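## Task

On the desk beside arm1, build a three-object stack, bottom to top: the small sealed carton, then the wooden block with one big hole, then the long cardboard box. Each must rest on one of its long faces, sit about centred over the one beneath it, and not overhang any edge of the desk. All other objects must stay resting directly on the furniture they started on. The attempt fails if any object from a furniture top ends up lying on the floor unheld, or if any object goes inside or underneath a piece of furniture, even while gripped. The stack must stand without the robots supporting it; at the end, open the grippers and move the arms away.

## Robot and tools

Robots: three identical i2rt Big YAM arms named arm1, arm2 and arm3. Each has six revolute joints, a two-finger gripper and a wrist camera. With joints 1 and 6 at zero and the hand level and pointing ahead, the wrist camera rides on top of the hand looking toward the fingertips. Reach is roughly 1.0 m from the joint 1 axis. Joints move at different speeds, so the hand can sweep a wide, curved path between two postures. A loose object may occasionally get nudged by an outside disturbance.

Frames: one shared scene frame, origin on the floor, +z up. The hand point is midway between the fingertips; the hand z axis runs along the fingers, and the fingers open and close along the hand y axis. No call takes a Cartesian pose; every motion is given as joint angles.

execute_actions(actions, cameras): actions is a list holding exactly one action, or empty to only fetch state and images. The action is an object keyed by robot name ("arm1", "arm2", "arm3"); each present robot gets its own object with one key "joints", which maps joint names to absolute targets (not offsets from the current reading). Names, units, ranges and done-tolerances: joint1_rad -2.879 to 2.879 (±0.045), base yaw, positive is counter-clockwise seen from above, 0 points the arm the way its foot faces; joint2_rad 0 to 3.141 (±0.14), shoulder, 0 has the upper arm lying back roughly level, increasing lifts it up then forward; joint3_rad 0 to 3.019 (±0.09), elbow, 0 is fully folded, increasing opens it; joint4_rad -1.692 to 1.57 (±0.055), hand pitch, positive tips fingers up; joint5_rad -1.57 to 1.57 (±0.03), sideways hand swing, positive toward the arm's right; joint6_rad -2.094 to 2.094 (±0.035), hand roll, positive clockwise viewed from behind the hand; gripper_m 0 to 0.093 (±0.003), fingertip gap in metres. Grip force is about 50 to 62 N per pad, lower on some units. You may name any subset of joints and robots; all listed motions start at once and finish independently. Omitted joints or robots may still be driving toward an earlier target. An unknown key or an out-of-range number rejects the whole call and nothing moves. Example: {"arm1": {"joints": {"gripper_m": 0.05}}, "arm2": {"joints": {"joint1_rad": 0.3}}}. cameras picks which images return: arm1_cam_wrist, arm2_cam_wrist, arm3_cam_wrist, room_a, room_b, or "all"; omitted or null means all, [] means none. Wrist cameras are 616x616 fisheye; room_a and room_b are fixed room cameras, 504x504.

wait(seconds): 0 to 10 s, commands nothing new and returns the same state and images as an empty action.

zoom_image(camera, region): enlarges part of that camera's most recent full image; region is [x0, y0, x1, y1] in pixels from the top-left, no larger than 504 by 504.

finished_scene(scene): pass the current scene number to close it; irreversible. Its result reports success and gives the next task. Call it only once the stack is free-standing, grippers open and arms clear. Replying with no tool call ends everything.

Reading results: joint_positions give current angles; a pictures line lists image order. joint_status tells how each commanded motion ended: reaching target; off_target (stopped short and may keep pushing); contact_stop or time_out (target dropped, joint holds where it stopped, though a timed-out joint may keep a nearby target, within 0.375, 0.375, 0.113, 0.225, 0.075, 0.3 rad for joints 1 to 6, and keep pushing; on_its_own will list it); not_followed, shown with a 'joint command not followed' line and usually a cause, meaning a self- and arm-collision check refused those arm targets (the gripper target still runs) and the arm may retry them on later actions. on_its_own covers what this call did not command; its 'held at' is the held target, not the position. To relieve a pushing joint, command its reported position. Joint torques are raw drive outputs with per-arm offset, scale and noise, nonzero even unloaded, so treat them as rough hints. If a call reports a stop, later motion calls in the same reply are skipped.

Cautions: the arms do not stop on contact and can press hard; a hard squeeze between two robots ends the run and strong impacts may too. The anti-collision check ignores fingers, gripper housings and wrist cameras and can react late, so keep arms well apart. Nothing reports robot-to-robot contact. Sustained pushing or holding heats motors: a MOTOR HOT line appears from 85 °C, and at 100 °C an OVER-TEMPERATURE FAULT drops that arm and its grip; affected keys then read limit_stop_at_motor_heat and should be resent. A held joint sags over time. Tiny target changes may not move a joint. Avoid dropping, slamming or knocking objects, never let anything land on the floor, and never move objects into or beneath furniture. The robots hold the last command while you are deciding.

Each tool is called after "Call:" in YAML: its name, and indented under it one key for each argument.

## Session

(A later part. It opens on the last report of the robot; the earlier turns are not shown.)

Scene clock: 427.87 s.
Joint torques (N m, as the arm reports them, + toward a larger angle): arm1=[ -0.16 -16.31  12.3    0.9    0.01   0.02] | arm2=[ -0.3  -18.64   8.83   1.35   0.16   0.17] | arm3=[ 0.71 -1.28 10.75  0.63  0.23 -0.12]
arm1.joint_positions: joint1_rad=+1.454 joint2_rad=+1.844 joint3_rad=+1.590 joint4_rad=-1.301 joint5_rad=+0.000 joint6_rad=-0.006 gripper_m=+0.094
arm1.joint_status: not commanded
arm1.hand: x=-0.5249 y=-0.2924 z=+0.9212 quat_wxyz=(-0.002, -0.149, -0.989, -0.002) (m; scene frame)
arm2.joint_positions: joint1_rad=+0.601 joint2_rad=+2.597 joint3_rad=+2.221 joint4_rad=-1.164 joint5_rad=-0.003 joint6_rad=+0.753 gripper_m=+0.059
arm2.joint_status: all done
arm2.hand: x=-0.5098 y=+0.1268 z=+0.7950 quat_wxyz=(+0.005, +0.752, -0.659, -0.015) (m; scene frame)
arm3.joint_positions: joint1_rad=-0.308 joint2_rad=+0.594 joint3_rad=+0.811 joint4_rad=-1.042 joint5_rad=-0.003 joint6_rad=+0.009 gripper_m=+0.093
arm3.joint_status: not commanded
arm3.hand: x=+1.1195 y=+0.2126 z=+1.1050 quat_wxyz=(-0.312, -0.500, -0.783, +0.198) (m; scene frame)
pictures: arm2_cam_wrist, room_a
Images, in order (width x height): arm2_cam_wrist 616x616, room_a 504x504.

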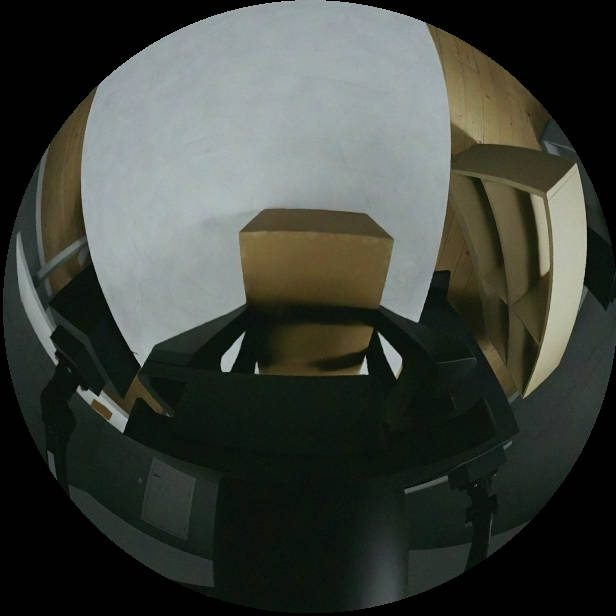

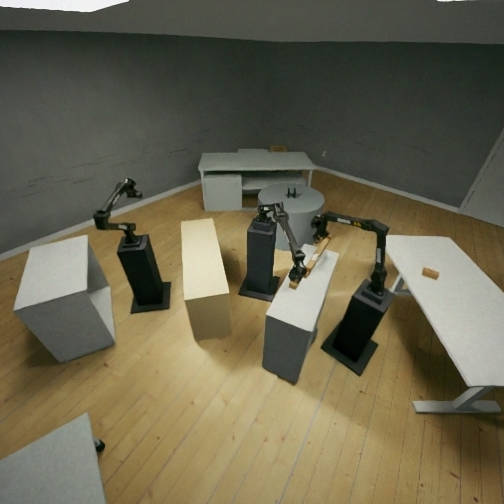

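Call:
execute_actions:
  actions:
    - {"arm2":{"joints":{"joint2_rad":2.58,"gripper_m":0.093}}}
  cameras: []

Call:
execute_actions:
  actions:
    - {"arm2":{"joints":{"joint2_rad":2.3,"joint4_rad":-1.45}}}
  cameras: ["arm2_cam_wrist"]

Call:
execute_actions:
  actions:
    - {"arm2":{"joints":{"joint1_rad":-0.5,"joint2_rad":0.6,"joint3_rad":0.8,"joint4_rad":-1.0,"joint6_rad":0}},"arm1":{"joints":{"joint6_rad":-1.27,"joint3_rad":1.76}}}
  cameras: []

Call:
execute_actions:
  actions:
    - {"arm1":{"joints":{"joint1_rad":2.2,"joint2_rad":1.968,"joint4_rad":-1.32}}}
  cameras: ["arm1_cam_wrist","room_a"]

Scene clock: 446.43 s.
Joint torques (N m, as the arm reports them, + toward a larger angle): arm1=[ -0.17 -16.39  12.3    0.9    0.01   0.03] | arm2=[ -0.21 -23.27   8.83   1.14   0.21   0.13] | arm3=[ 0.69 -1.26 10.75  0.63  0.23 -0.12]
arm1.joint_positions: joint1_rad=+1.454 joint2_rad=+1.844 joint3_rad=+1.590 joint4_rad=-1.301 joint5_rad=+0.000 joint6_rad=-0.006 gripper_m=+0.094
arm1.joint_status: not commanded
arm1.hand: x=-0.5249 y=-0.2924 z=+0.9212 quat_wxyz=(-0.002, -0.149, -0.989, -0.002) (m; scene frame)
arm2.joint_positions: joint1_rad=+0.601 joint2_rad=+2.597 joint3_rad=+2.221 joint4_rad=-1.155 joint5_rad=-0.003 joint6_rad=+0.753 gripper_m=+0.093
arm2.joint_status: all done
arm2.hand: x=-0.5113 y=+0.1280 z=+0.7948 quat_wxyz=(+0.005, +0.752, -0.659, -0.019) (m; scene frame)
arm3.joint_positions: joint1_rad=-0.308 joint2_rad=+0.594 joint3_rad=+0.811 joint4_rad=-1.042 joint5_rad=-0.003 joint6_rad=+0.009 gripper_m=+0.093
arm3.joint_status: not commanded
arm3.hand: x=+1.1195 y=+0.2126 z=+1.1050 quat_wxyz=(-0.312, -0.500, -0.783, +0.198) (m; scene frame)
pictures: none
No camera images: the call's "cameras" was empty. Leave "cameras" out to get every camera's image.

Scene clock: 448.00 s.
Joint torques (N m, as the arm reports them, + toward a larger angle): arm1=[ -0.12 -16.38  12.3    0.9    0.01   0.02] | arm2=[ -0.03 -20.48   9.2   -0.24   0.16   0.12] | arm3=[ 0.68 -1.27 10.74  0.63  0.23 -0.12]
arm1.joint_positions: joint1_rad=+1.454 joint2_rad=+1.844 joint3_rad=+1.590 joint4_rad=-1.301 joint5_rad=+0.000 joint6_rad=-0.006 gripper_m=+0.094
arm1.joint_status: not commanded
arm1.hand: x=-0.5249 y=-0.2924 z=+0.9212 quat_wxyz=(-0.002, -0.149, -0.989, -0.002) (m; scene frame)
arm2.joint_positions: joint1_rad=+0.601 joint2_rad=+2.304 joint3_rad=+2.226 joint4_rad=-1.437 joint5_rad=-0.003 joint6_rad=+0.753 gripper_m=+0.093
arm2.joint_status: all done
arm2.hand: x=-0.4910 y=+0.1128 z=+1.0036 quat_wxyz=(+0.005, +0.752, -0.659, -0.027) (m; scene frame)
arm3.joint_positions: joint1_rad=-0.308 joint2_rad=+0.594 joint3_rad=+0.811 joint4_rad=-1.042 joint5_rad=-0.003 joint6_rad=+0.009 gripper_m=+0.093
arm3.joint_status: not commanded
arm3.hand: x=+1.1195 y=+0.2126 z=+1.1050 quat_wxyz=(-0.312, -0.500, -0.783, +0.198) (m; scene frame)
pictures: arm2_cam_wrist
Images, in order (width x height): arm2_cam_wrist 616x616.

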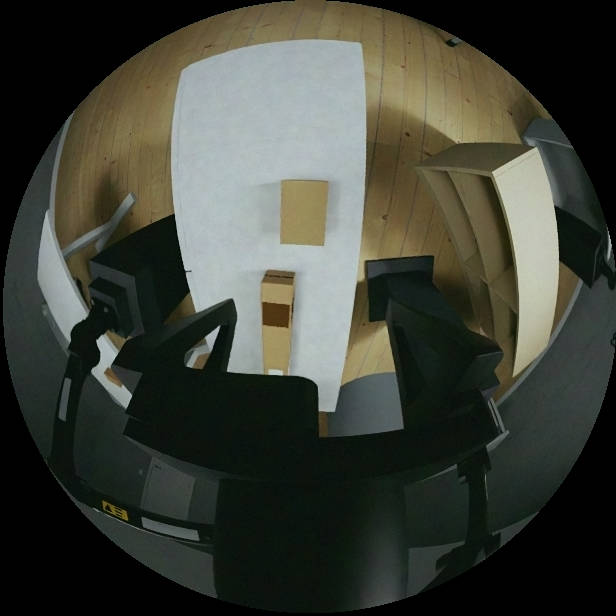

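Scene clock: 450.00 s.
Joint torques (N m, as the arm reports them, + toward a larger angle): arm1=[ -0.11 -15.59  14.03   1.15  -0.1   -0.08] | arm2=[-0.27 -1.38  7.89  1.72 -0.14 -0.05] | arm3=[ 0.72 -1.32 10.75  0.64  0.23 -0.12]
arm1.joint_positions: joint1_rad=+1.454 joint2_rad=+1.831 joint3_rad=+1.726 joint4_rad=-1.301 joint5_rad=+0.000 joint6_rad=-1.260 gripper_m=+0.094
arm1.joint_status: all done
arm1.hand: x=-0.4841 y=-0.3055 z=+0.9819 quat_wxyz=(-0.055, +0.458, -0.886, +0.052) (m; scene frame)
arm2.joint_positions: joint1_rad=-0.496 joint2_rad=+0.598 joint3_rad=+0.802 joint4_rad=-1.004 joint5_rad=+0.003 joint6_rad=+0.010 gripper_m=+0.093
arm2.joint_status: all done
arm2.hand: x=+0.1294 y=-0.0568 z=+1.2126 quat_wxyz=(-0.290, +0.578, -0.725, -0.235) (m; scene frame)
arm3.joint_positions: joint1_rad=-0.308 joint2_rad=+0.594 joint3_rad=+0.811 joint4_rad=-1.042 joint5_rad=-0.003 joint6_rad=+0.009 gripper_m=+0.093
arm3.joint_status: not commanded
arm3.hand: x=+1.1195 y=+0.2126 z=+1.1050 quat_wxyz=(-0.312, -0.500, -0.783, +0.198) (m; scene frame)
pictures: none
No camera images: the call's "cameras" was empty. Leave "cameras" out to get every camera's image.

Scene clock: 451.70 s.
Joint torques (N m, as the arm reports them, + toward a larger angle): arm1=[  0.83 -18.25  13.13  -0.28  -0.03  -0.08] | arm2=[-0.11 -1.54  7.87  1.77 -0.14 -0.06] | arm3=[ 0.75 -1.3  10.75  0.64  0.23 -0.12]
arm1.joint_positions: joint1_rad=+2.193 joint2_rad=+1.979 joint3_rad=+1.730 joint4_rad=-1.305 joint5_rad=-0.002 joint6_rad=-1.262 gripper_m=+0.094
arm1.joint_status: all done
arm1.hand: x=-0.5094 y=+0.1331 z=+0.9009 quat_wxyz=(-0.008, +0.750, -0.661, -0.004) (m; scene frame)
arm2.joint_positions: joint1_rad=-0.496 joint2_rad=+0.598 joint3_rad=+0.802 joint4_rad=-1.004 joint5_rad=+0.003 joint6_rad=+0.010 gripper_m=+0.093
arm2.joint_status: not commanded
arm2.hand: x=+0.1294 y=-0.0568 z=+1.2126 quat_wxyz=(-0.290, +0.578, -0.725, -0.235) (m; scene frame)
arm3.joint_positions: joint1_rad=-0.308 joint2_rad=+0.594 joint3_rad=+0.811 joint4_rad=-1.042 joint5_rad=-0.003 joint6_rad=+0.009 gripper_m=+0.093
arm3.joint_status: not commanded
arm3.hand: x=+1.1195 y=+0.2126 z=+1.1050 quat_wxyz=(-0.312, -0.500, -0.783, +0.198) (m; scene frame)
pictures: arm1_cam_wrist, room_a
Images, in order (width x height): arm1_cam_wrist 616x616, room_a 504x504.

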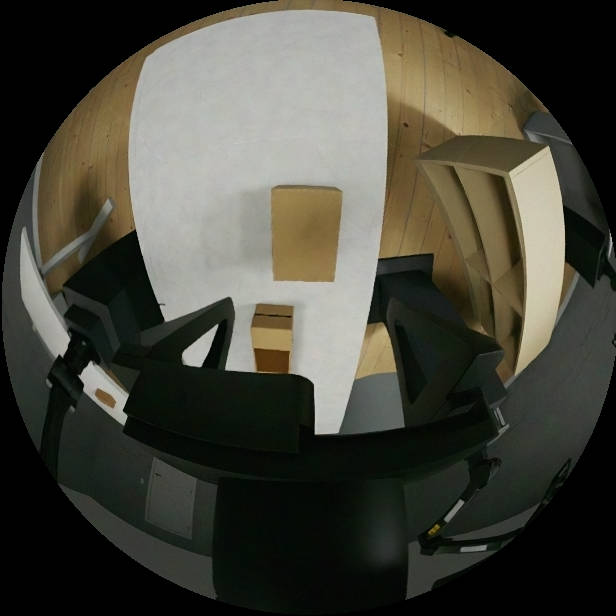

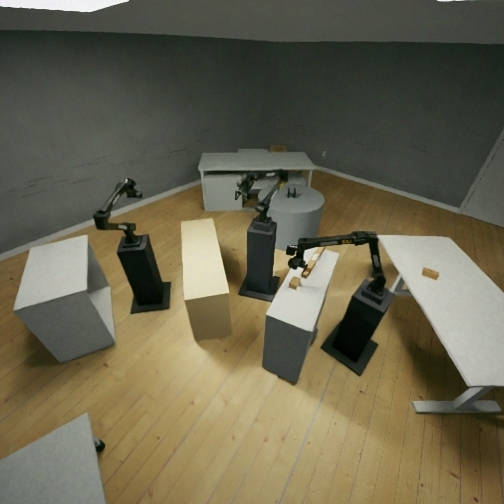

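Call:
execute_actions:
  actions:
    - {"arm1":{"joints":{"joint1_rad":2.228,"joint2_rad":2.058,"joint3_rad":1.612,"joint4_rad":-1.095,"joint6_rad":-1.245}}}
  cameras: ["arm1_cam_wrist"]

Scene clock: 465.87 s.
Joint torques (N m, as the arm reports them, + toward a larger angle): arm1=[  0.47 -17.58  10.51   1.01  -0.03   0.04] | arm2=[-0.16 -1.72  7.66  1.83 -0.12 -0.08] | arm3=[ 0.72 -1.29 10.75  0.63  0.23 -0.12]
arm1.joint_positions: joint1_rad=+2.226 joint2_rad=+2.056 joint3_rad=+1.604 joint4_rad=-1.110 joint5_rad=-0.002 joint6_rad=-1.254 gripper_m=+0.094
arm1.joint_status: all done
arm1.hand: x=-0.5233 y=+0.1502 z=+0.8111 quat_wxyz=(-0.004, +0.758, -0.652, -0.006) (m; scene frame)
arm2.joint_positions: joint1_rad=-0.496 joint2_rad=+0.598 joint3_rad=+0.802 joint4_rad=-1.004 joint5_rad=+0.003 joint6_rad=+0.010 gripper_m=+0.093
arm2.joint_status: not commanded
arm2.hand: x=+0.1294 y=-0.0568 z=+1.2126 quat_wxyz=(-0.290, +0.578, -0.725, -0.235) (m; scene frame)
arm3.joint_positions: joint1_rad=-0.308 joint2_rad=+0.594 joint3_rad=+0.811 joint4_rad=-1.042 joint5_rad=-0.003 joint6_rad=+0.009 gripper_m=+0.093
arm3.joint_status: not commanded
arm3.hand: x=+1.1195 y=+0.2126 z=+1.1050 quat_wxyz=(-0.312, -0.500, -0.783, +0.198) (m; scene frame)
pictures: arm1_cam_wrist
Images, in order (width x height): arm1_cam_wrist 616x616.

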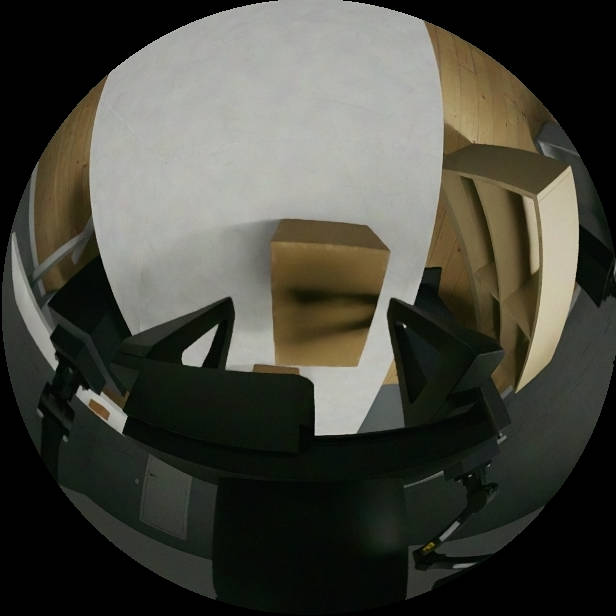

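Call:
execute_actions:
  actions:
    - {"arm1":{"joints":{"joint1_rad":2.21,"joint2_rad":2.095,"joint4_rad":-1.045}}}
  cameras: ["arm1_cam_wrist"]

Scene clock: 483.50 s.
Joint torques (N m, as the arm reports them, + toward a larger angle): arm1=[ -0.4  -15.47  10.64   1.12  -0.03   0.05] | arm2=[-0.32 -2.2   7.8   1.71 -0.1  -0.03] | arm3=[ 0.74 -1.28 10.74  0.63  0.23 -0.12]
arm1.joint_positions: joint1_rad=+2.220 joint2_rad=+2.064 joint3_rad=+1.604 joint4_rad=-1.061 joint5_rad=-0.002 joint6_rad=-1.254 gripper_m=+0.094
arm1.joint_status: all done
arm1.hand: x=-0.5117 y=+0.1519 z=+0.8066 quat_wxyz=(-0.023, +0.756, -0.654, +0.002) (m; scene frame)
arm2.joint_positions: joint1_rad=-0.496 joint2_rad=+0.598 joint3_rad=+0.802 joint4_rad=-1.004 joint5_rad=+0.003 joint6_rad=+0.010 gripper_m=+0.093
arm2.joint_status: not commanded
arm2.hand: x=+0.1294 y=-0.0568 z=+1.2126 quat_wxyz=(-0.290, +0.578, -0.725, -0.235) (m; scene frame)
arm3.joint_positions: joint1_rad=-0.308 joint2_rad=+0.594 joint3_rad=+0.811 joint4_rad=-1.042 joint5_rad=-0.003 joint6_rad=+0.009 gripper_m=+0.093
arm3.joint_status: not commanded
arm3.hand: x=+1.1195 y=+0.2126 z=+1.1050 quat_wxyz=(-0.312, -0.500, -0.783, +0.198) (m; scene frame)
pictures: arm1_cam_wrist
Images, in order (width x height): arm1_cam_wrist 616x616.

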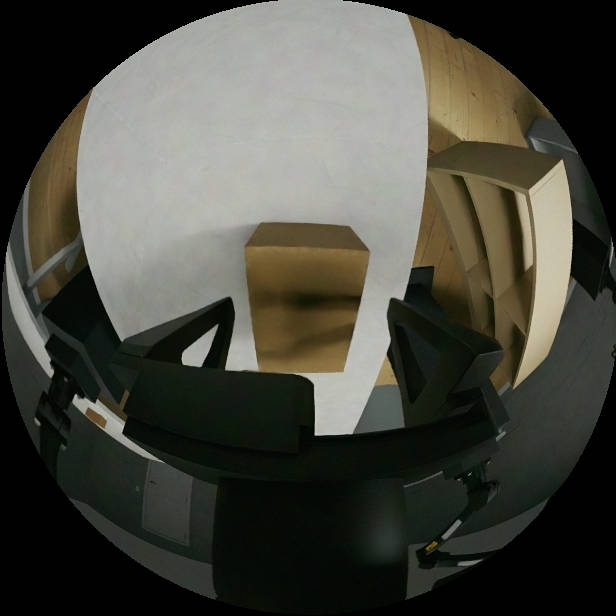

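Call:
execute_actions:
  actions:
    - {"arm1":{"joints":{"joint1_rad":2.195,"joint2_rad":2.12}}}
  cameras: ["arm1_cam_wrist"]

Scene clock: 488.80 s.
Joint torques (N m, as the arm reports them, + toward a larger angle): arm1=[ -0.2  -16.24  10.32   1.06  -0.03   0.04] | arm2=[-0.53 -1.54  7.94  1.78 -0.12 -0.01] | arm3=[ 0.72 -1.29 10.75  0.64  0.23 -0.12]
arm1.joint_positions: joint1_rad=+2.201 joint2_rad=+2.096 joint3_rad=+1.604 joint4_rad=-1.061 joint5_rad=-0.002 joint6_rad=-1.254 gripper_m=+0.094
arm1.joint_status: all done
arm1.hand: x=-0.5104 y=+0.1401 z=+0.7878 quat_wxyz=(-0.008, +0.750, -0.661, -0.004) (m; scene frame)
arm2.joint_positions: joint1_rad=-0.496 joint2_rad=+0.598 joint3_rad=+0.802 joint4_rad=-1.004 joint5_rad=+0.003 joint6_rad=+0.010 gripper_m=+0.093
arm2.joint_status: not commanded
arm2.hand: x=+0.1294 y=-0.0568 z=+1.2126 quat_wxyz=(-0.290, +0.578, -0.725, -0.235) (m; scene frame)
arm3.joint_positions: joint1_rad=-0.308 joint2_rad=+0.594 joint3_rad=+0.811 joint4_rad=-1.042 joint5_rad=-0.003 joint6_rad=+0.009 gripper_m=+0.093
arm3.joint_status: not commanded
arm3.hand: x=+1.1195 y=+0.2126 z=+1.1050 quat_wxyz=(-0.312, -0.500, -0.783, +0.198) (m; scene frame)
pictures: arm1_cam_wrist
Images, in order (width x height): arm1_cam_wrist 616x616.

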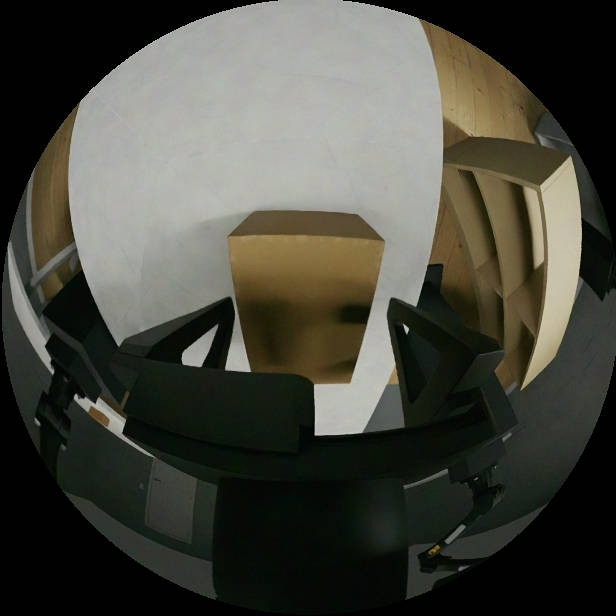

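Call:
execute_actions:
  actions:
    - {"arm1":{"joints":{"gripper_m":0.045}}}
  cameras: []

Call:
execute_actions:
  actions:
    - {"arm1":{"joints":{"joint2_rad":1.8,"joint4_rad":-1.365}}}
  cameras: []

Call:
execute_actions:
  actions:
    - {"arm1":{"joints":{"joint1_rad":-0.833,"joint6_rad":-1.58}}}
  cameras: ["arm1_cam_wrist","room_a"]

Call:
execute_actions:
  actions:
    - {"arm1":{"joints":{"joint2_rad":2.07,"joint4_rad":-1.075}}}
  cameras: ["arm1_cam_wrist","room_a"]

Scene clock: 520.20 s.
Joint torques (N m, as the arm reports them, + toward a larger angle): arm1=[ -0.22 -16.18  10.35   1.    -0.04   0.04] | arm2=[-0.39 -1.79  7.79  1.8  -0.11  0.  ] | arm3=[ 0.71 -1.28 10.75  0.64  0.23 -0.12]
arm1.joint_positions: joint1_rad=+2.201 joint2_rad=+2.096 joint3_rad=+1.604 joint4_rad=-1.059 joint5_rad=-0.001 joint6_rad=-1.253 gripper_m=+0.059
arm1.joint_status: gripper_m off_target (ended at +0.059, target +0.045)
arm1.hand: x=-0.5100 y=+0.1402 z=+0.7878 quat_wxyz=(-0.009, +0.750, -0.661, -0.003) (m; scene frame)
arm2.joint_positions: joint1_rad=-0.496 joint2_rad=+0.598 joint3_rad=+0.802 joint4_rad=-1.004 joint5_rad=+0.003 joint6_rad=+0.010 gripper_m=+0.093
arm2.joint_status: not commanded
arm2.hand: x=+0.1294 y=-0.0568 z=+1.2126 quat_wxyz=(-0.290, +0.578, -0.725, -0.235) (m; scene frame)
arm3.joint_positions: joint1_rad=-0.308 joint2_rad=+0.594 joint3_rad=+0.811 joint4_rad=-1.042 joint5_rad=-0.003 joint6_rad=+0.009 gripper_m=+0.093
arm3.joint_status: not commanded
arm3.hand: x=+1.1195 y=+0.2126 z=+1.1050 quat_wxyz=(-0.312, -0.500, -0.783, +0.198) (m; scene frame)
pictures: none
No camera images: the call's "cameras" was empty. Leave "cameras" out to get every camera's image.

Scene clock: 521.57 s.
Joint torques (N m, as the arm reports them, + toward a larger angle): arm1=[ -0.23 -14.42  12.17  -0.18  -0.05   0.04] | arm2=[-0.4  -1.45  7.78  1.87 -0.11 -0.02] | arm3=[ 0.73 -1.3  10.74  0.63  0.23 -0.12]
arm1.joint_positions: joint1_rad=+2.201 joint2_rad=+1.790 joint3_rad=+1.594 joint4_rad=-1.352 joint5_rad=-0.001 joint6_rad=-1.253 gripper_m=+0.059
arm1.joint_status: all done
arm1.hand: x=-0.5636 y=+0.1125 z=+0.9553 quat_wxyz=(-0.011, +0.750, -0.661, -0.003) (m; scene frame)
arm2.joint_positions: joint1_rad=-0.496 joint2_rad=+0.598 joint3_rad=+0.802 joint4_rad=-1.004 joint5_rad=+0.003 joint6_rad=+0.010 gripper_m=+0.093
arm2.joint_status: not commanded
arm2.hand: x=+0.1294 y=-0.0568 z=+1.2126 quat_wxyz=(-0.290, +0.578, -0.725, -0.235) (m; scene frame)
arm3.joint_positions: joint1_rad=-0.308 joint2_rad=+0.594 joint3_rad=+0.811 joint4_rad=-1.042 joint5_rad=-0.003 joint6_rad=+0.009 gripper_m=+0.093
arm3.joint_status: not commanded
arm3.hand: x=+1.1195 y=+0.2126 z=+1.1050 quat_wxyz=(-0.312, -0.500, -0.783, +0.198) (m; scene frame)
pictures: none
No camera images: the call's "cameras" was empty. Leave "cameras" out to get every camera's image.

Scene clock: 524.20 s.
Joint torques (N m, as the arm reports them, + toward a larger angle): arm1=[  0.53 -14.39  12.22  -0.2   -0.17  -0.09] | arm2=[-0.91 -1.59  7.85  1.78 -0.12 -0.03] | arm3=[ 0.72 -1.29 10.75  0.63  0.23 -0.12]
arm1.joint_positions: joint1_rad=-0.843 joint2_rad=+1.795 joint3_rad=+1.594 joint4_rad=-1.352 joint5_rad=+0.002 joint6_rad=-1.571 gripper_m=+0.059
arm1.joint_status: all done
arm1.hand: x=-1.5341 y=-0.4061 z=+0.9586 quat_wxyz=(+0.012, -0.492, -0.870, +0.006) (m; scene frame)
arm2.joint_positions: joint1_rad=-0.496 joint2_rad=+0.598 joint3_rad=+0.802 joint4_rad=-1.004 joint5_rad=+0.003 joint6_rad=+0.010 gripper_m=+0.093
arm2.joint_status: not commanded
arm2.hand: x=+0.1294 y=-0.0568 z=+1.2126 quat_wxyz=(-0.290, +0.578, -0.725, -0.235) (m; scene frame)
arm3.joint_positions: joint1_rad=-0.308 joint2_rad=+0.594 joint3_rad=+0.811 joint4_rad=-1.042 joint5_rad=-0.003 joint6_rad=+0.009 gripper_m=+0.093
arm3.joint_status: not commanded
arm3.hand: x=+1.1195 y=+0.2126 z=+1.1050 quat_wxyz=(-0.312, -0.500, -0.783, +0.198) (m; scene frame)
pictures: arm1_cam_wrist, room_a
Images, in order (width x height): arm1_cam_wrist 616x616, room_a 504x504.

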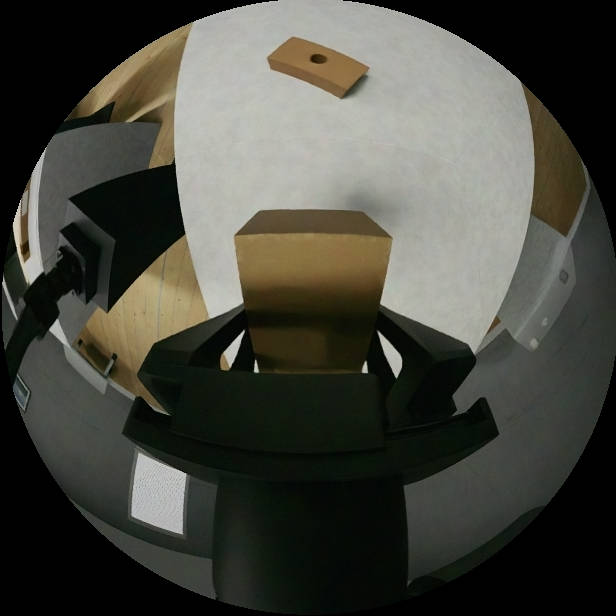

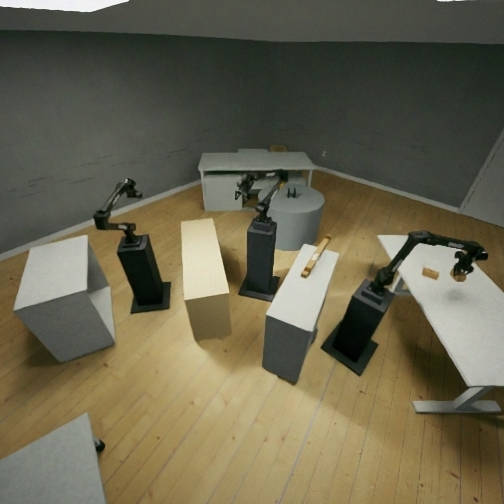

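Scene clock: 525.47 s.
Joint torques (N m, as the arm reports them, + toward a larger angle): arm1=[  0.49 -18.79  11.49   0.9   -0.17  -0.09] | arm2=[-0.55 -1.93  7.92  1.85 -0.12 -0.01] | arm3=[ 0.68 -1.28 10.74  0.63  0.23 -0.12]
arm1.joint_positions: joint1_rad=-0.843 joint2_rad=+2.087 joint3_rad=+1.591 joint4_rad=-1.089 joint5_rad=+0.002 joint6_rad=-1.572 gripper_m=+0.059
arm1.joint_status: all done
arm1.hand: x=-1.5779 y=-0.4300 z=+0.7949 quat_wxyz=(+0.004, -0.492, -0.870, -0.008) (m; scene frame)
arm2.joint_positions: joint1_rad=-0.496 joint2_rad=+0.598 joint3_rad=+0.802 joint4_rad=-1.004 joint5_rad=+0.003 joint6_rad=+0.010 gripper_m=+0.093
arm2.joint_status: not commanded
arm2.hand: x=+0.1294 y=-0.0568 z=+1.2126 quat_wxyz=(-0.290, +0.578, -0.725, -0.235) (m; scene frame)
arm3.joint_positions: joint1_rad=-0.308 joint2_rad=+0.594 joint3_rad=+0.811 joint4_rad=-1.042 joint5_rad=-0.003 joint6_rad=+0.009 gripper_m=+0.093
arm3.joint_status: not commanded
arm3.hand: x=+1.1195 y=+0.2126 z=+1.1050 quat_wxyz=(-0.312, -0.500, -0.783, +0.198) (m; scene frame)
pictures: arm1_cam_wrist, room_a
Images, in order (width x height): arm1_cam_wrist 616x616, room_a 504x504.

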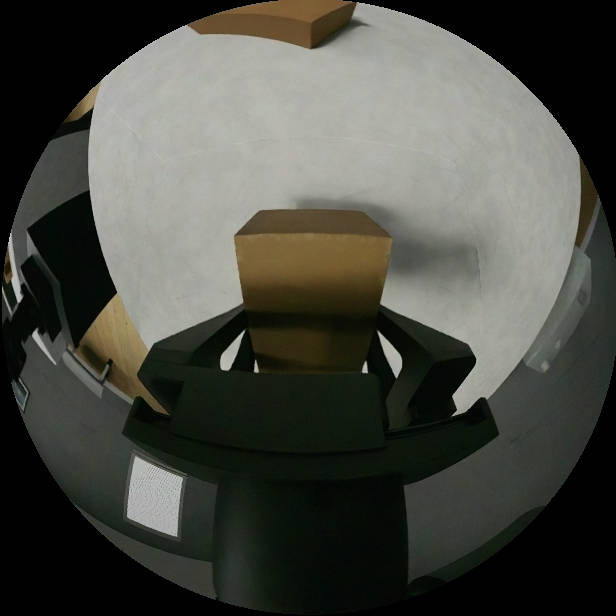

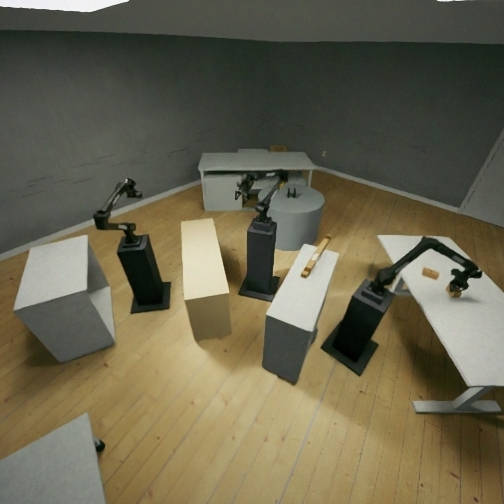

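Call:
execute_actions:
  actions:
    - {"arm1":{"joints":{"joint2_rad":2.15,"joint4_rad":-1.01}}}
  cameras: ["arm1_cam_wrist"]

Scene clock: 531.97 s.
Joint torques (N m, as the arm reports them, + toward a larger angle): arm1=[  0.52 -17.15  11.27   0.97  -0.17  -0.09] | arm2=[-0.63 -1.02  7.9   1.89 -0.15 -0.04] | arm3=[ 0.72 -1.27 10.74  0.63  0.23 -0.12]
arm1.joint_positions: joint1_rad=-0.843 joint2_rad=+2.137 joint3_rad=+1.591 joint4_rad=-1.025 joint5_rad=+0.002 joint6_rad=-1.572 gripper_m=+0.059
arm1.joint_status: all done
arm1.hand: x=-1.5854 y=-0.4340 z=+0.7653 quat_wxyz=(+0.007, -0.492, -0.870, -0.002) (m; scene frame)
arm2.joint_positions: joint1_rad=-0.496 joint2_rad=+0.598 joint3_rad=+0.802 joint4_rad=-1.004 joint5_rad=+0.003 joint6_rad=+0.010 gripper_m=+0.093
arm2.joint_status: not commanded
arm2.hand: x=+0.1294 y=-0.0568 z=+1.2126 quat_wxyz=(-0.290, +0.578, -0.725, -0.235) (m; scene frame)
arm3.joint_positions: joint1_rad=-0.308 joint2_rad=+0.594 joint3_rad=+0.811 joint4_rad=-1.042 joint5_rad=-0.003 joint6_rad=+0.009 gripper_m=+0.093
arm3.joint_status: not commanded
arm3.hand: x=+1.1195 y=+0.2126 z=+1.1050 quat_wxyz=(-0.312, -0.500, -0.783, +0.198) (m; scene frame)
pictures: arm1_cam_wrist
Images, in order (width x height): arm1_cam_wrist 616x616.

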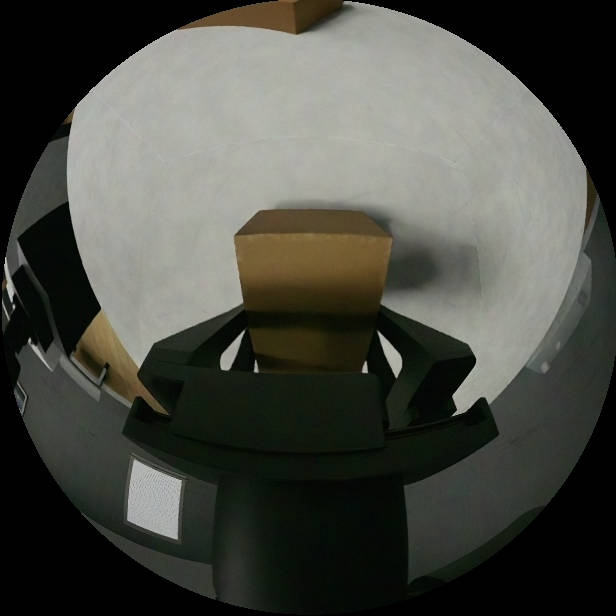

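Call:
execute_actions:
  actions:
    - {"arm1":{"joints":{"joint2_rad":2.195,"joint4_rad":-0.985}}}
  cameras: ["arm1_cam_wrist"]

Scene clock: 536.43 s.
Joint torques (N m, as the arm reports them, + toward a larger angle): arm1=[  0.34 -16.25  11.09   0.85   0.03  -0.08] | arm2=[-0.31 -1.39  7.9   1.86 -0.15 -0.07] | arm3=[ 0.73 -1.29 10.74  0.63  0.23 -0.12]
arm1.joint_positions: joint1_rad=-0.842 joint2_rad=+2.170 joint3_rad=+1.591 joint4_rad=-0.997 joint5_rad=-0.003 joint6_rad=-1.573 gripper_m=+0.059
arm1.joint_status: all done
arm1.hand: x=-1.5861 y=-0.4355 z=+0.7462 quat_wxyz=(+0.004, -0.492, -0.871, -0.003) (m; scene frame)
arm2.joint_positions: joint1_rad=-0.496 joint2_rad=+0.598 joint3_rad=+0.802 joint4_rad=-1.004 joint5_rad=+0.003 joint6_rad=+0.010 gripper_m=+0.093
arm2.joint_status: not commanded
arm2.hand: x=+0.1294 y=-0.0568 z=+1.2126 quat_wxyz=(-0.290, +0.578, -0.725, -0.235) (m; scene frame)
arm3.joint_positions: joint1_rad=-0.308 joint2_rad=+0.594 joint3_rad=+0.811 joint4_rad=-1.042 joint5_rad=-0.003 joint6_rad=+0.009 gripper_m=+0.093
arm3.joint_status: not commanded
arm3.hand: x=+1.1195 y=+0.2126 z=+1.1050 quat_wxyz=(-0.312, -0.500, -0.783, +0.198) (m; scene frame)
pictures: arm1_cam_wrist
Images, in order (width x height): arm1_cam_wrist 616x616.

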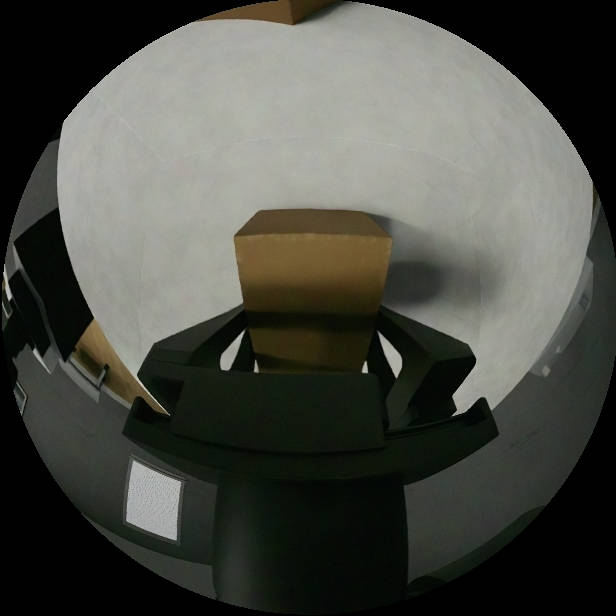

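Call:
execute_actions:
  actions:
    - {"arm1":{"joints":{"joint2_rad":2.16,"gripper_m":0.093}}}
  cameras: []

Call:
execute_actions:
  actions:
    - {"arm1":{"joints":{"joint2_rad":2.05,"joint4_rad":-1.12}}}
  cameras: ["arm1_cam_wrist"]

Call:
execute_actions:
  actions:
    - {"arm1":{"joints":{"joint1_rad":-0.425,"joint3_rad":1.77,"joint4_rad":-1.25,"joint6_rad":1.01}}}
  cameras: ["arm1_cam_wrist"]

Scene clock: 555.27 s.
Joint torques (N m, as the arm reports them, + toward a larger angle): arm1=[  0.47 -19.04  11.09   0.85   0.03  -0.08] | arm2=[-0.65 -1.48  7.95  1.77 -0.11 -0.02] | arm3=[ 0.73 -1.26 10.74  0.64  0.23 -0.12]
arm1.joint_positions: joint1_rad=-0.842 joint2_rad=+2.169 joint3_rad=+1.591 joint4_rad=-0.997 joint5_rad=-0.003 joint6_rad=-1.573 gripper_m=+0.093
arm1.joint_status: all done
arm1.hand: x=-1.5862 y=-0.4356 z=+0.7467 quat_wxyz=(+0.004, -0.492, -0.871, -0.003) (m; scene frame)
arm2.joint_positions: joint1_rad=-0.496 joint2_rad=+0.598 joint3_rad=+0.802 joint4_rad=-1.004 joint5_rad=+0.003 joint6_rad=+0.010 gripper_m=+0.093
arm2.joint_status: not commanded
arm2.hand: x=+0.1294 y=-0.0568 z=+1.2126 quat_wxyz=(-0.290, +0.578, -0.725, -0.235) (m; scene frame)
arm3.joint_positions: joint1_rad=-0.308 joint2_rad=+0.594 joint3_rad=+0.811 joint4_rad=-1.042 joint5_rad=-0.003 joint6_rad=+0.009 gripper_m=+0.093
arm3.joint_status: not commanded
arm3.hand: x=+1.1195 y=+0.2126 z=+1.1050 quat_wxyz=(-0.312, -0.500, -0.783, +0.198) (m; scene frame)
pictures: none
No camera images: the call's "cameras" was empty. Leave "cameras" out to get every camera's image.

Scene clock: 556.27 s.
Joint torques (N m, as the arm reports them, + toward a larger angle): arm1=[  0.44 -15.54  11.79  -0.22   0.03  -0.08] | arm2=[-0.76 -2.08  7.82  1.88 -0.11 -0.01] | arm3=[ 0.73 -1.29 10.75  0.63  0.23 -0.12]
arm1.joint_positions: joint1_rad=-0.842 joint2_rad=+2.030 joint3_rad=+1.591 joint4_rad=-1.106 joint5_rad=-0.003 joint6_rad=-1.573 gripper_m=+0.093
arm1.joint_status: all done
arm1.hand: x=-1.5791 y=-0.4325 z=+0.8276 quat_wxyz=(+0.012, -0.491, -0.871, +0.011) (m; scene frame)
arm2.joint_positions: joint1_rad=-0.496 joint2_rad=+0.598 joint3_rad=+0.802 joint4_rad=-1.004 joint5_rad=+0.003 joint6_rad=+0.010 gripper_m=+0.093
arm2.joint_status: not commanded
arm2.hand: x=+0.1294 y=-0.0568 z=+1.2126 quat_wxyz=(-0.290, +0.578, -0.725, -0.235) (m; scene frame)
arm3.joint_positions: joint1_rad=-0.308 joint2_rad=+0.594 joint3_rad=+0.811 joint4_rad=-1.042 joint5_rad=-0.003 joint6_rad=+0.009 gripper_m=+0.093
arm3.joint_status: not commanded
arm3.hand: x=+1.1195 y=+0.2126 z=+1.1050 quat_wxyz=(-0.312, -0.500, -0.783, +0.198) (m; scene frame)
pictures: arm1_cam_wrist
Images, in order (width x height): arm1_cam_wrist 616x616.

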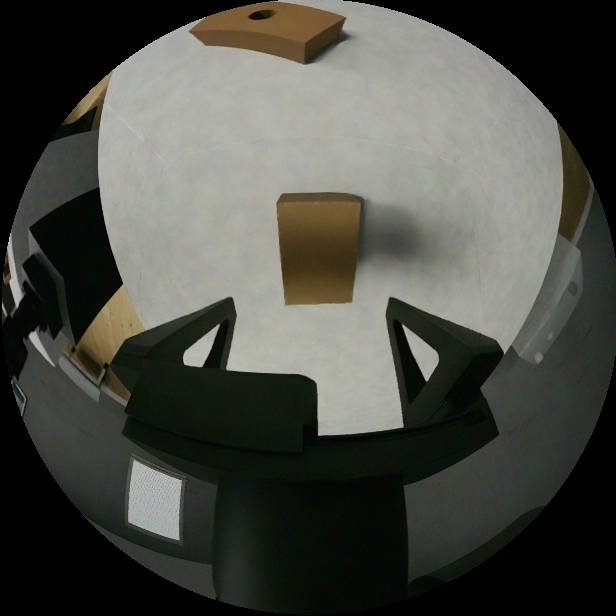

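Scene clock: 558.83 s.
Joint torques (N m, as the arm reports them, + toward a larger angle): arm1=[  0.54 -17.04  12.5   -0.16   0.17   0.04] | arm2=[-0.47 -1.57  7.8   1.77 -0.14 -0.02] | arm3=[ 0.7  -1.29 10.74  0.63  0.23 -0.12]
arm1.joint_positions: joint1_rad=-0.435 joint2_rad=+2.036 joint3_rad=+1.747 joint4_rad=-1.235 joint5_rad=-0.001 joint6_rad=+1.000 gripper_m=+0.093
arm1.joint_status: all done
arm1.hand: x=-1.4296 y=-0.6343 z=+0.8772 quat_wxyz=(-0.016, -0.999, +0.026, +0.018) (m; scene frame)
arm2.joint_positions: joint1_rad=-0.496 joint2_rad=+0.598 joint3_rad=+0.802 joint4_rad=-1.004 joint5_rad=+0.003 joint6_rad=+0.010 gripper_m=+0.093
arm2.joint_status: not commanded
arm2.hand: x=+0.1294 y=-0.0568 z=+1.2126 quat_wxyz=(-0.290, +0.578, -0.725, -0.235) (m; scene frame)
arm3.joint_positions: joint1_rad=-0.308 joint2_rad=+0.594 joint3_rad=+0.811 joint4_rad=-1.042 joint5_rad=-0.003 joint6_rad=+0.009 gripper_m=+0.093
arm3.joint_status: not commanded
arm3.hand: x=+1.1195 y=+0.2126 z=+1.1050 quat_wxyz=(-0.312, -0.500, -0.783, +0.198) (m; scene frame)
pictures: arm1_cam_wrist
Images, in order (width x height): arm1_cam_wrist 616x616.

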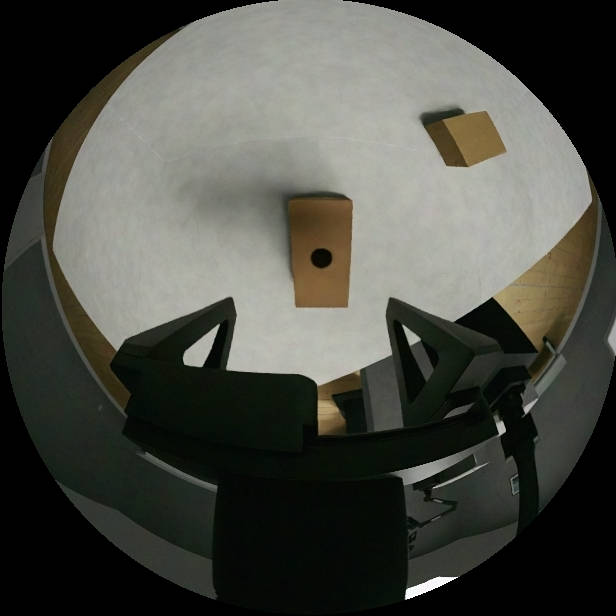

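Call:
execute_actions:
  actions:
    - {"arm1":{"joints":{"joint2_rad":2.16,"joint3_rad":1.62,"joint4_rad":-0.987}}}
  cameras: ["arm1_cam_wrist"]

Scene clock: 578.67 s.
Joint torques (N m, as the arm reports them, + toward a larger angle): arm1=[  0.48 -18.84  10.64   1.03   0.17   0.04] | arm2=[-0.64 -1.91  7.79  1.83 -0.11 -0.02] | arm3=[ 0.72 -1.27 10.74  0.63  0.23 -0.12]
arm1.joint_positions: joint1_rad=-0.435 joint2_rad=+2.168 joint3_rad=+1.606 joint4_rad=-1.003 joint5_rad=-0.001 joint6_rad=+1.001 gripper_m=+0.093
arm1.joint_status: all done
arm1.hand: x=-1.4225 y=-0.6215 z=+0.7487 quat_wxyz=(+0.001, -1.000, +0.026, +0.006) (m; scene frame)
arm2.joint_positions: joint1_rad=-0.496 joint2_rad=+0.598 joint3_rad=+0.802 joint4_rad=-1.004 joint5_rad=+0.003 joint6_rad=+0.010 gripper_m=+0.093
arm2.joint_status: not commanded
arm2.hand: x=+0.1294 y=-0.0568 z=+1.2126 quat_wxyz=(-0.290, +0.578, -0.725, -0.235) (m; scene frame)
arm3.joint_positions: joint1_rad=-0.308 joint2_rad=+0.594 joint3_rad=+0.811 joint4_rad=-1.042 joint5_rad=-0.003 joint6_rad=+0.009 gripper_m=+0.093
arm3.joint_status: not commanded
arm3.hand: x=+1.1195 y=+0.2126 z=+1.1050 quat_wxyz=(-0.312, -0.500, -0.783, +0.198) (m; scene frame)
pictures: arm1_cam_wrist
Images, in order (width x height): arm1_cam_wrist 616x616.

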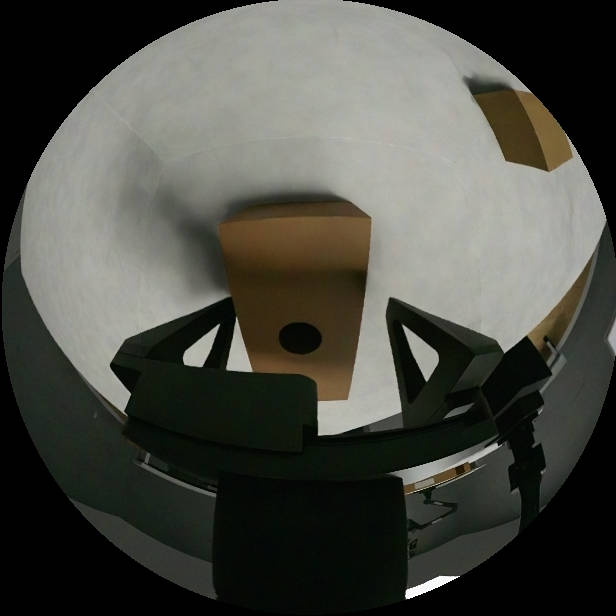

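Call:
execute_actions:
  actions:
    - {"arm1":{"joints":{"gripper_m":0.035}}}
  cameras: []

Call:
execute_actions:
  actions:
    - {"arm1":{"joints":{"joint2_rad":2.02,"joint4_rad":-1.165,"joint6_rad":1.585}}}
  cameras: []

Call:
execute_actions:
  actions:
    - {"arm1":{"joints":{"joint1_rad":-0.82}}}
  cameras: ["arm1_cam_wrist","room_a"]

Scene clock: 591.60 s.
Joint torques (N m, as the arm reports them, + toward a larger angle): arm1=[  0.48 -19.09  10.59   0.87   0.18   0.03] | arm2=[-0.42 -2.04  7.87  1.8  -0.13 -0.04] | arm3=[ 0.72 -1.28 10.75  0.64  0.23 -0.12]
arm1.joint_positions: joint1_rad=-0.435 joint2_rad=+2.168 joint3_rad=+1.606 joint4_rad=-0.998 joint5_rad=-0.001 joint6_rad=+1.003 gripper_m=+0.059
arm1.joint_status: gripper_m off_target (ended at +0.059, target +0.035)
arm1.hand: x=-1.4230 y=-0.6225 z=+0.7490 quat_wxyz=(-0.001, -1.000, +0.027, +0.008) (m; scene frame)
arm2.joint_positions: joint1_rad=-0.496 joint2_rad=+0.598 joint3_rad=+0.802 joint4_rad=-1.004 joint5_rad=+0.003 joint6_rad=+0.010 gripper_m=+0.093
arm2.joint_status: not commanded
arm2.hand: x=+0.1294 y=-0.0568 z=+1.2126 quat_wxyz=(-0.290, +0.578, -0.725, -0.235) (m; scene frame)
arm3.joint_positions: joint1_rad=-0.308 joint2_rad=+0.594 joint3_rad=+0.811 joint4_rad=-1.042 joint5_rad=-0.003 joint6_rad=+0.009 gripper_m=+0.093
arm3.joint_status: not commanded
arm3.hand: x=+1.1195 y=+0.2126 z=+1.1050 quat_wxyz=(-0.312, -0.500, -0.783, +0.198) (m; scene frame)
pictures: none
No camera images: the call's "cameras" was empty. Leave "cameras" out to get every camera's image.

Scene clock: 593.17 s.
Joint torques (N m, as the arm reports them, + toward a larger angle): arm1=[  0.45 -16.93  11.32  -0.26   0.2    0.03] | arm2=[-0.05 -1.25  7.72  1.81 -0.09 -0.02] | arm3=[ 0.75 -1.29 10.74  0.63  0.23 -0.12]
arm1.joint_positions: joint1_rad=-0.434 joint2_rad=+2.014 joint3_rad=+1.605 joint4_rad=-1.151 joint5_rad=-0.001 joint6_rad=+1.576 gripper_m=+0.059
arm1.joint_status: all done
arm1.hand: x=-1.4114 y=-0.6088 z=+0.8390 quat_wxyz=(-0.003, -0.951, +0.308, +0.007) (m; scene frame)
arm2.joint_positions: joint1_rad=-0.496 joint2_rad=+0.598 joint3_rad=+0.802 joint4_rad=-1.004 joint5_rad=+0.003 joint6_rad=+0.010 gripper_m=+0.093
arm2.joint_status: not commanded
arm2.hand: x=+0.1294 y=-0.0568 z=+1.2126 quat_wxyz=(-0.290, +0.578, -0.725, -0.235) (m; scene frame)
arm3.joint_positions: joint1_rad=-0.308 joint2_rad=+0.594 joint3_rad=+0.811 joint4_rad=-1.042 joint5_rad=-0.003 joint6_rad=+0.009 gripper_m=+0.093
arm3.joint_status: not commanded
arm3.hand: x=+1.1195 y=+0.2126 z=+1.1050 quat_wxyz=(-0.312, -0.500, -0.783, +0.198) (m; scene frame)
pictures: none
No camera images: the call's "cameras" was empty. Leave "cameras" out to get every camera's image.

Scene clock: 594.87 s.
Joint torques (N m, as the arm reports them, + toward a larger angle): arm1=[ -0.9  -16.75  11.35  -0.23   0.14   0.04] | arm2=[-0.55 -1.61  7.78  1.76 -0.13 -0.05] | arm3=[ 0.7  -1.29 10.74  0.64  0.23 -0.12]
arm1.joint_positions: joint1_rad=-0.811 joint2_rad=+2.014 joint3_rad=+1.605 joint4_rad=-1.151 joint5_rad=+0.000 joint6_rad=+1.577 gripper_m=+0.059
arm1.joint_status: all done
arm1.hand: x=-1.5660 y=-0.4461 z=+0.8420 quat_wxyz=(-0.004, -0.876, +0.481, +0.009) (m; scene frame)
arm2.joint_positions: joint1_rad=-0.496 joint2_rad=+0.598 joint3_rad=+0.802 joint4_rad=-1.004 joint5_rad=+0.003 joint6_rad=+0.010 gripper_m=+0.093
arm2.joint_status: not commanded
arm2.hand: x=+0.1294 y=-0.0568 z=+1.2126 quat_wxyz=(-0.290, +0.578, -0.725, -0.235) (m; scene frame)
arm3.joint_positions: joint1_rad=-0.308 joint2_rad=+0.594 joint3_rad=+0.811 joint4_rad=-1.042 joint5_rad=-0.003 joint6_rad=+0.009 gripper_m=+0.093
arm3.joint_status: not commanded
arm3.hand: x=+1.1195 y=+0.2126 z=+1.1050 quat_wxyz=(-0.312, -0.500, -0.783, +0.198) (m; scene frame)
pictures: arm1_cam_wrist, room_a
Images, in order (width x height): arm1_cam_wrist 616x616, room_a 504x504.

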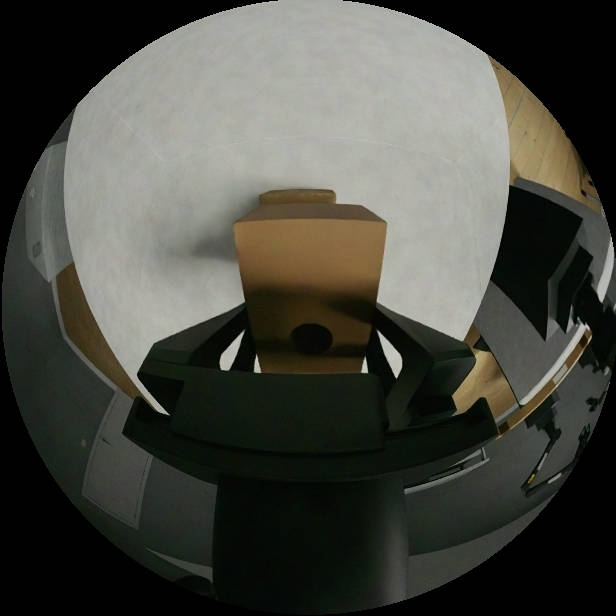

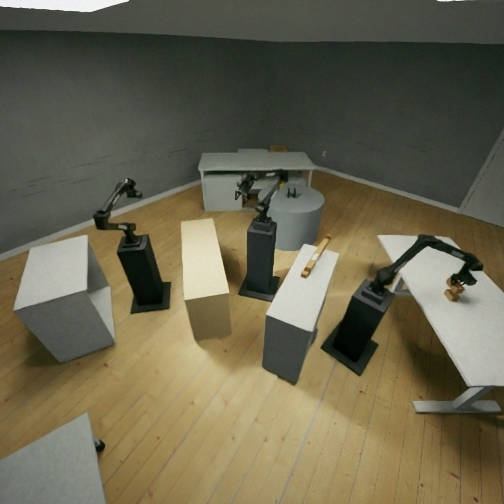

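Call:
execute_actions:
  actions:
    - {"arm1":{"joints":{"joint1_rad":-0.836,"joint2_rad":2.075,"joint4_rad":-1.07}}}
  cameras: ["arm1_cam_wrist"]

Scene clock: 604.73 s.
Joint torques (N m, as the arm reports them, + toward a larger angle): arm1=[ -0.82 -17.67  11.08   1.01   0.14   0.03] | arm2=[-1.06 -1.48  7.84  1.79 -0.12 -0.07] | arm3=[ 0.71 -1.26 10.74  0.63  0.23 -0.12]
arm1.joint_positions: joint1_rad=-0.830 joint2_rad=+2.075 joint3_rad=+1.605 joint4_rad=-1.085 joint5_rad=+0.000 joint6_rad=+1.577 gripper_m=+0.059
arm1.joint_status: all done
arm1.hand: x=-1.5809 y=-0.4416 z=+0.8069 quat_wxyz=(-0.006, -0.872, +0.490, +0.010) (m; scene frame)
arm2.joint_positions: joint1_rad=-0.496 joint2_rad=+0.598 joint3_rad=+0.802 joint4_rad=-1.004 joint5_rad=+0.003 joint6_rad=+0.010 gripper_m=+0.093
arm2.joint_status: not commanded
arm2.hand: x=+0.1294 y=-0.0568 z=+1.2126 quat_wxyz=(-0.290, +0.578, -0.725, -0.235) (m; scene frame)
arm3.joint_positions: joint1_rad=-0.308 joint2_rad=+0.594 joint3_rad=+0.811 joint4_rad=-1.042 joint5_rad=-0.003 joint6_rad=+0.009 gripper_m=+0.093
arm3.joint_status: not commanded
arm3.hand: x=+1.1195 y=+0.2126 z=+1.1050 quat_wxyz=(-0.312, -0.500, -0.783, +0.198) (m; scene frame)
pictures: arm1_cam_wrist
Images, in order (width x height): arm1_cam_wrist 616x616.

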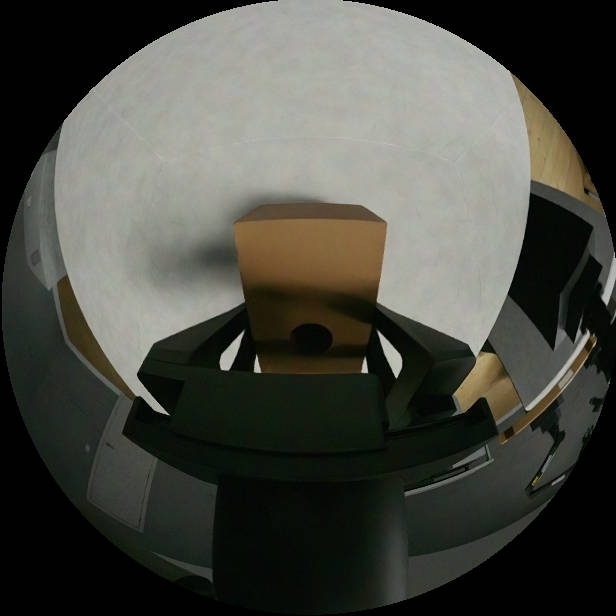

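Call:
execute_actions:
  actions:
    - {"arm1":{"joints":{"joint2_rad":2.125,"joint4_rad":-1.055}}}
  cameras: ["arm1_cam_wrist","room_a"]

Call:
zoom_image:
  camera: "room_a"
  region: [410, 240, 500, 330]

Scene clock: 609.57 s.
Joint torques (N m, as the arm reports them, + toward a larger angle): arm1=[ -0.75 -15.11  11.05   0.94   0.08   0.03] | arm2=[-0.61 -1.24  7.81  1.93 -0.12 -0.01] | arm3=[ 0.68 -1.24 10.74  0.63  0.23 -0.12]
arm1.joint_positions: joint1_rad=-0.830 joint2_rad=+2.089 joint3_rad=+1.605 joint4_rad=-1.068 joint5_rad=+0.001 joint6_rad=+1.578 gripper_m=+0.059
arm1.joint_status: all done
arm1.hand: x=-1.5833 y=-0.4427 z=+0.7986 quat_wxyz=(-0.007, -0.872, +0.490, +0.012) (m; scene frame)
arm2.joint_positions: joint1_rad=-0.496 joint2_rad=+0.598 joint3_rad=+0.802 joint4_rad=-1.004 joint5_rad=+0.003 joint6_rad=+0.010 gripper_m=+0.093
arm2.joint_status: not commanded
arm2.hand: x=+0.1294 y=-0.0568 z=+1.2126 quat_wxyz=(-0.290, +0.578, -0.725, -0.235) (m; scene frame)
arm3.joint_positions: joint1_rad=-0.308 joint2_rad=+0.594 joint3_rad=+0.811 joint4_rad=-1.042 joint5_rad=-0.003 joint6_rad=+0.009 gripper_m=+0.093
arm3.joint_status: not commanded
arm3.hand: x=+1.1195 y=+0.2126 z=+1.1050 quat_wxyz=(-0.312, -0.500, -0.783, +0.198) (m; scene frame)
pictures: arm1_cam_wrist, room_a
Images, in order (width x height): arm1_cam_wrist 616x616, room_a 504x504.

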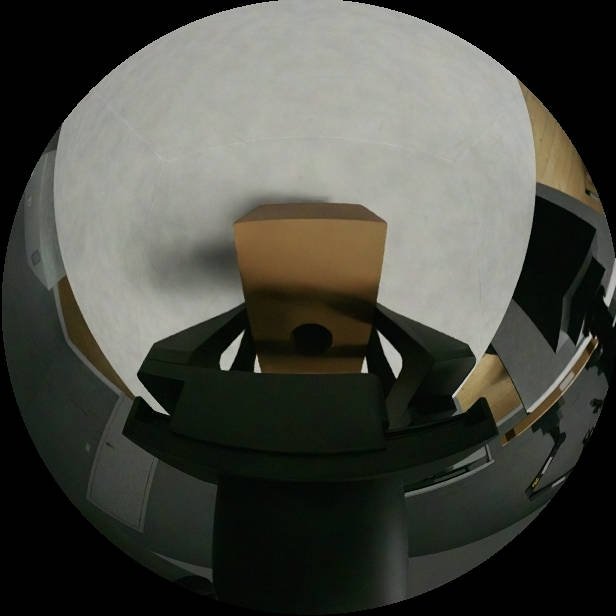

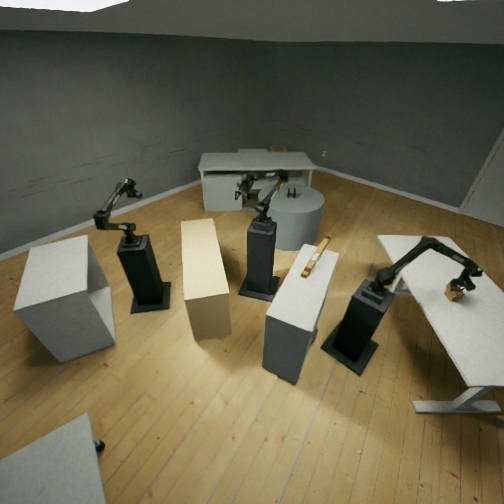

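Region (410, 240, 500, 330) of room_a's 504x504 image, scaled by 5.600, with more detail than that image has.

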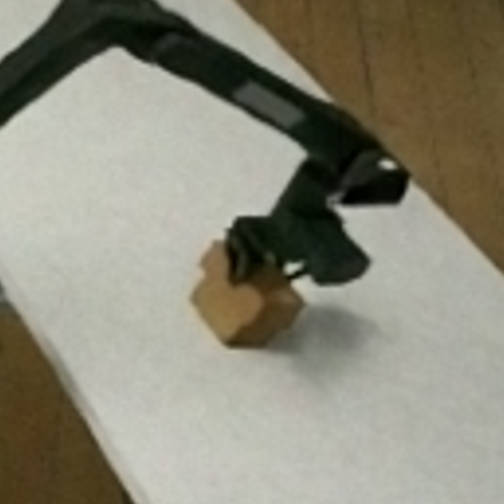

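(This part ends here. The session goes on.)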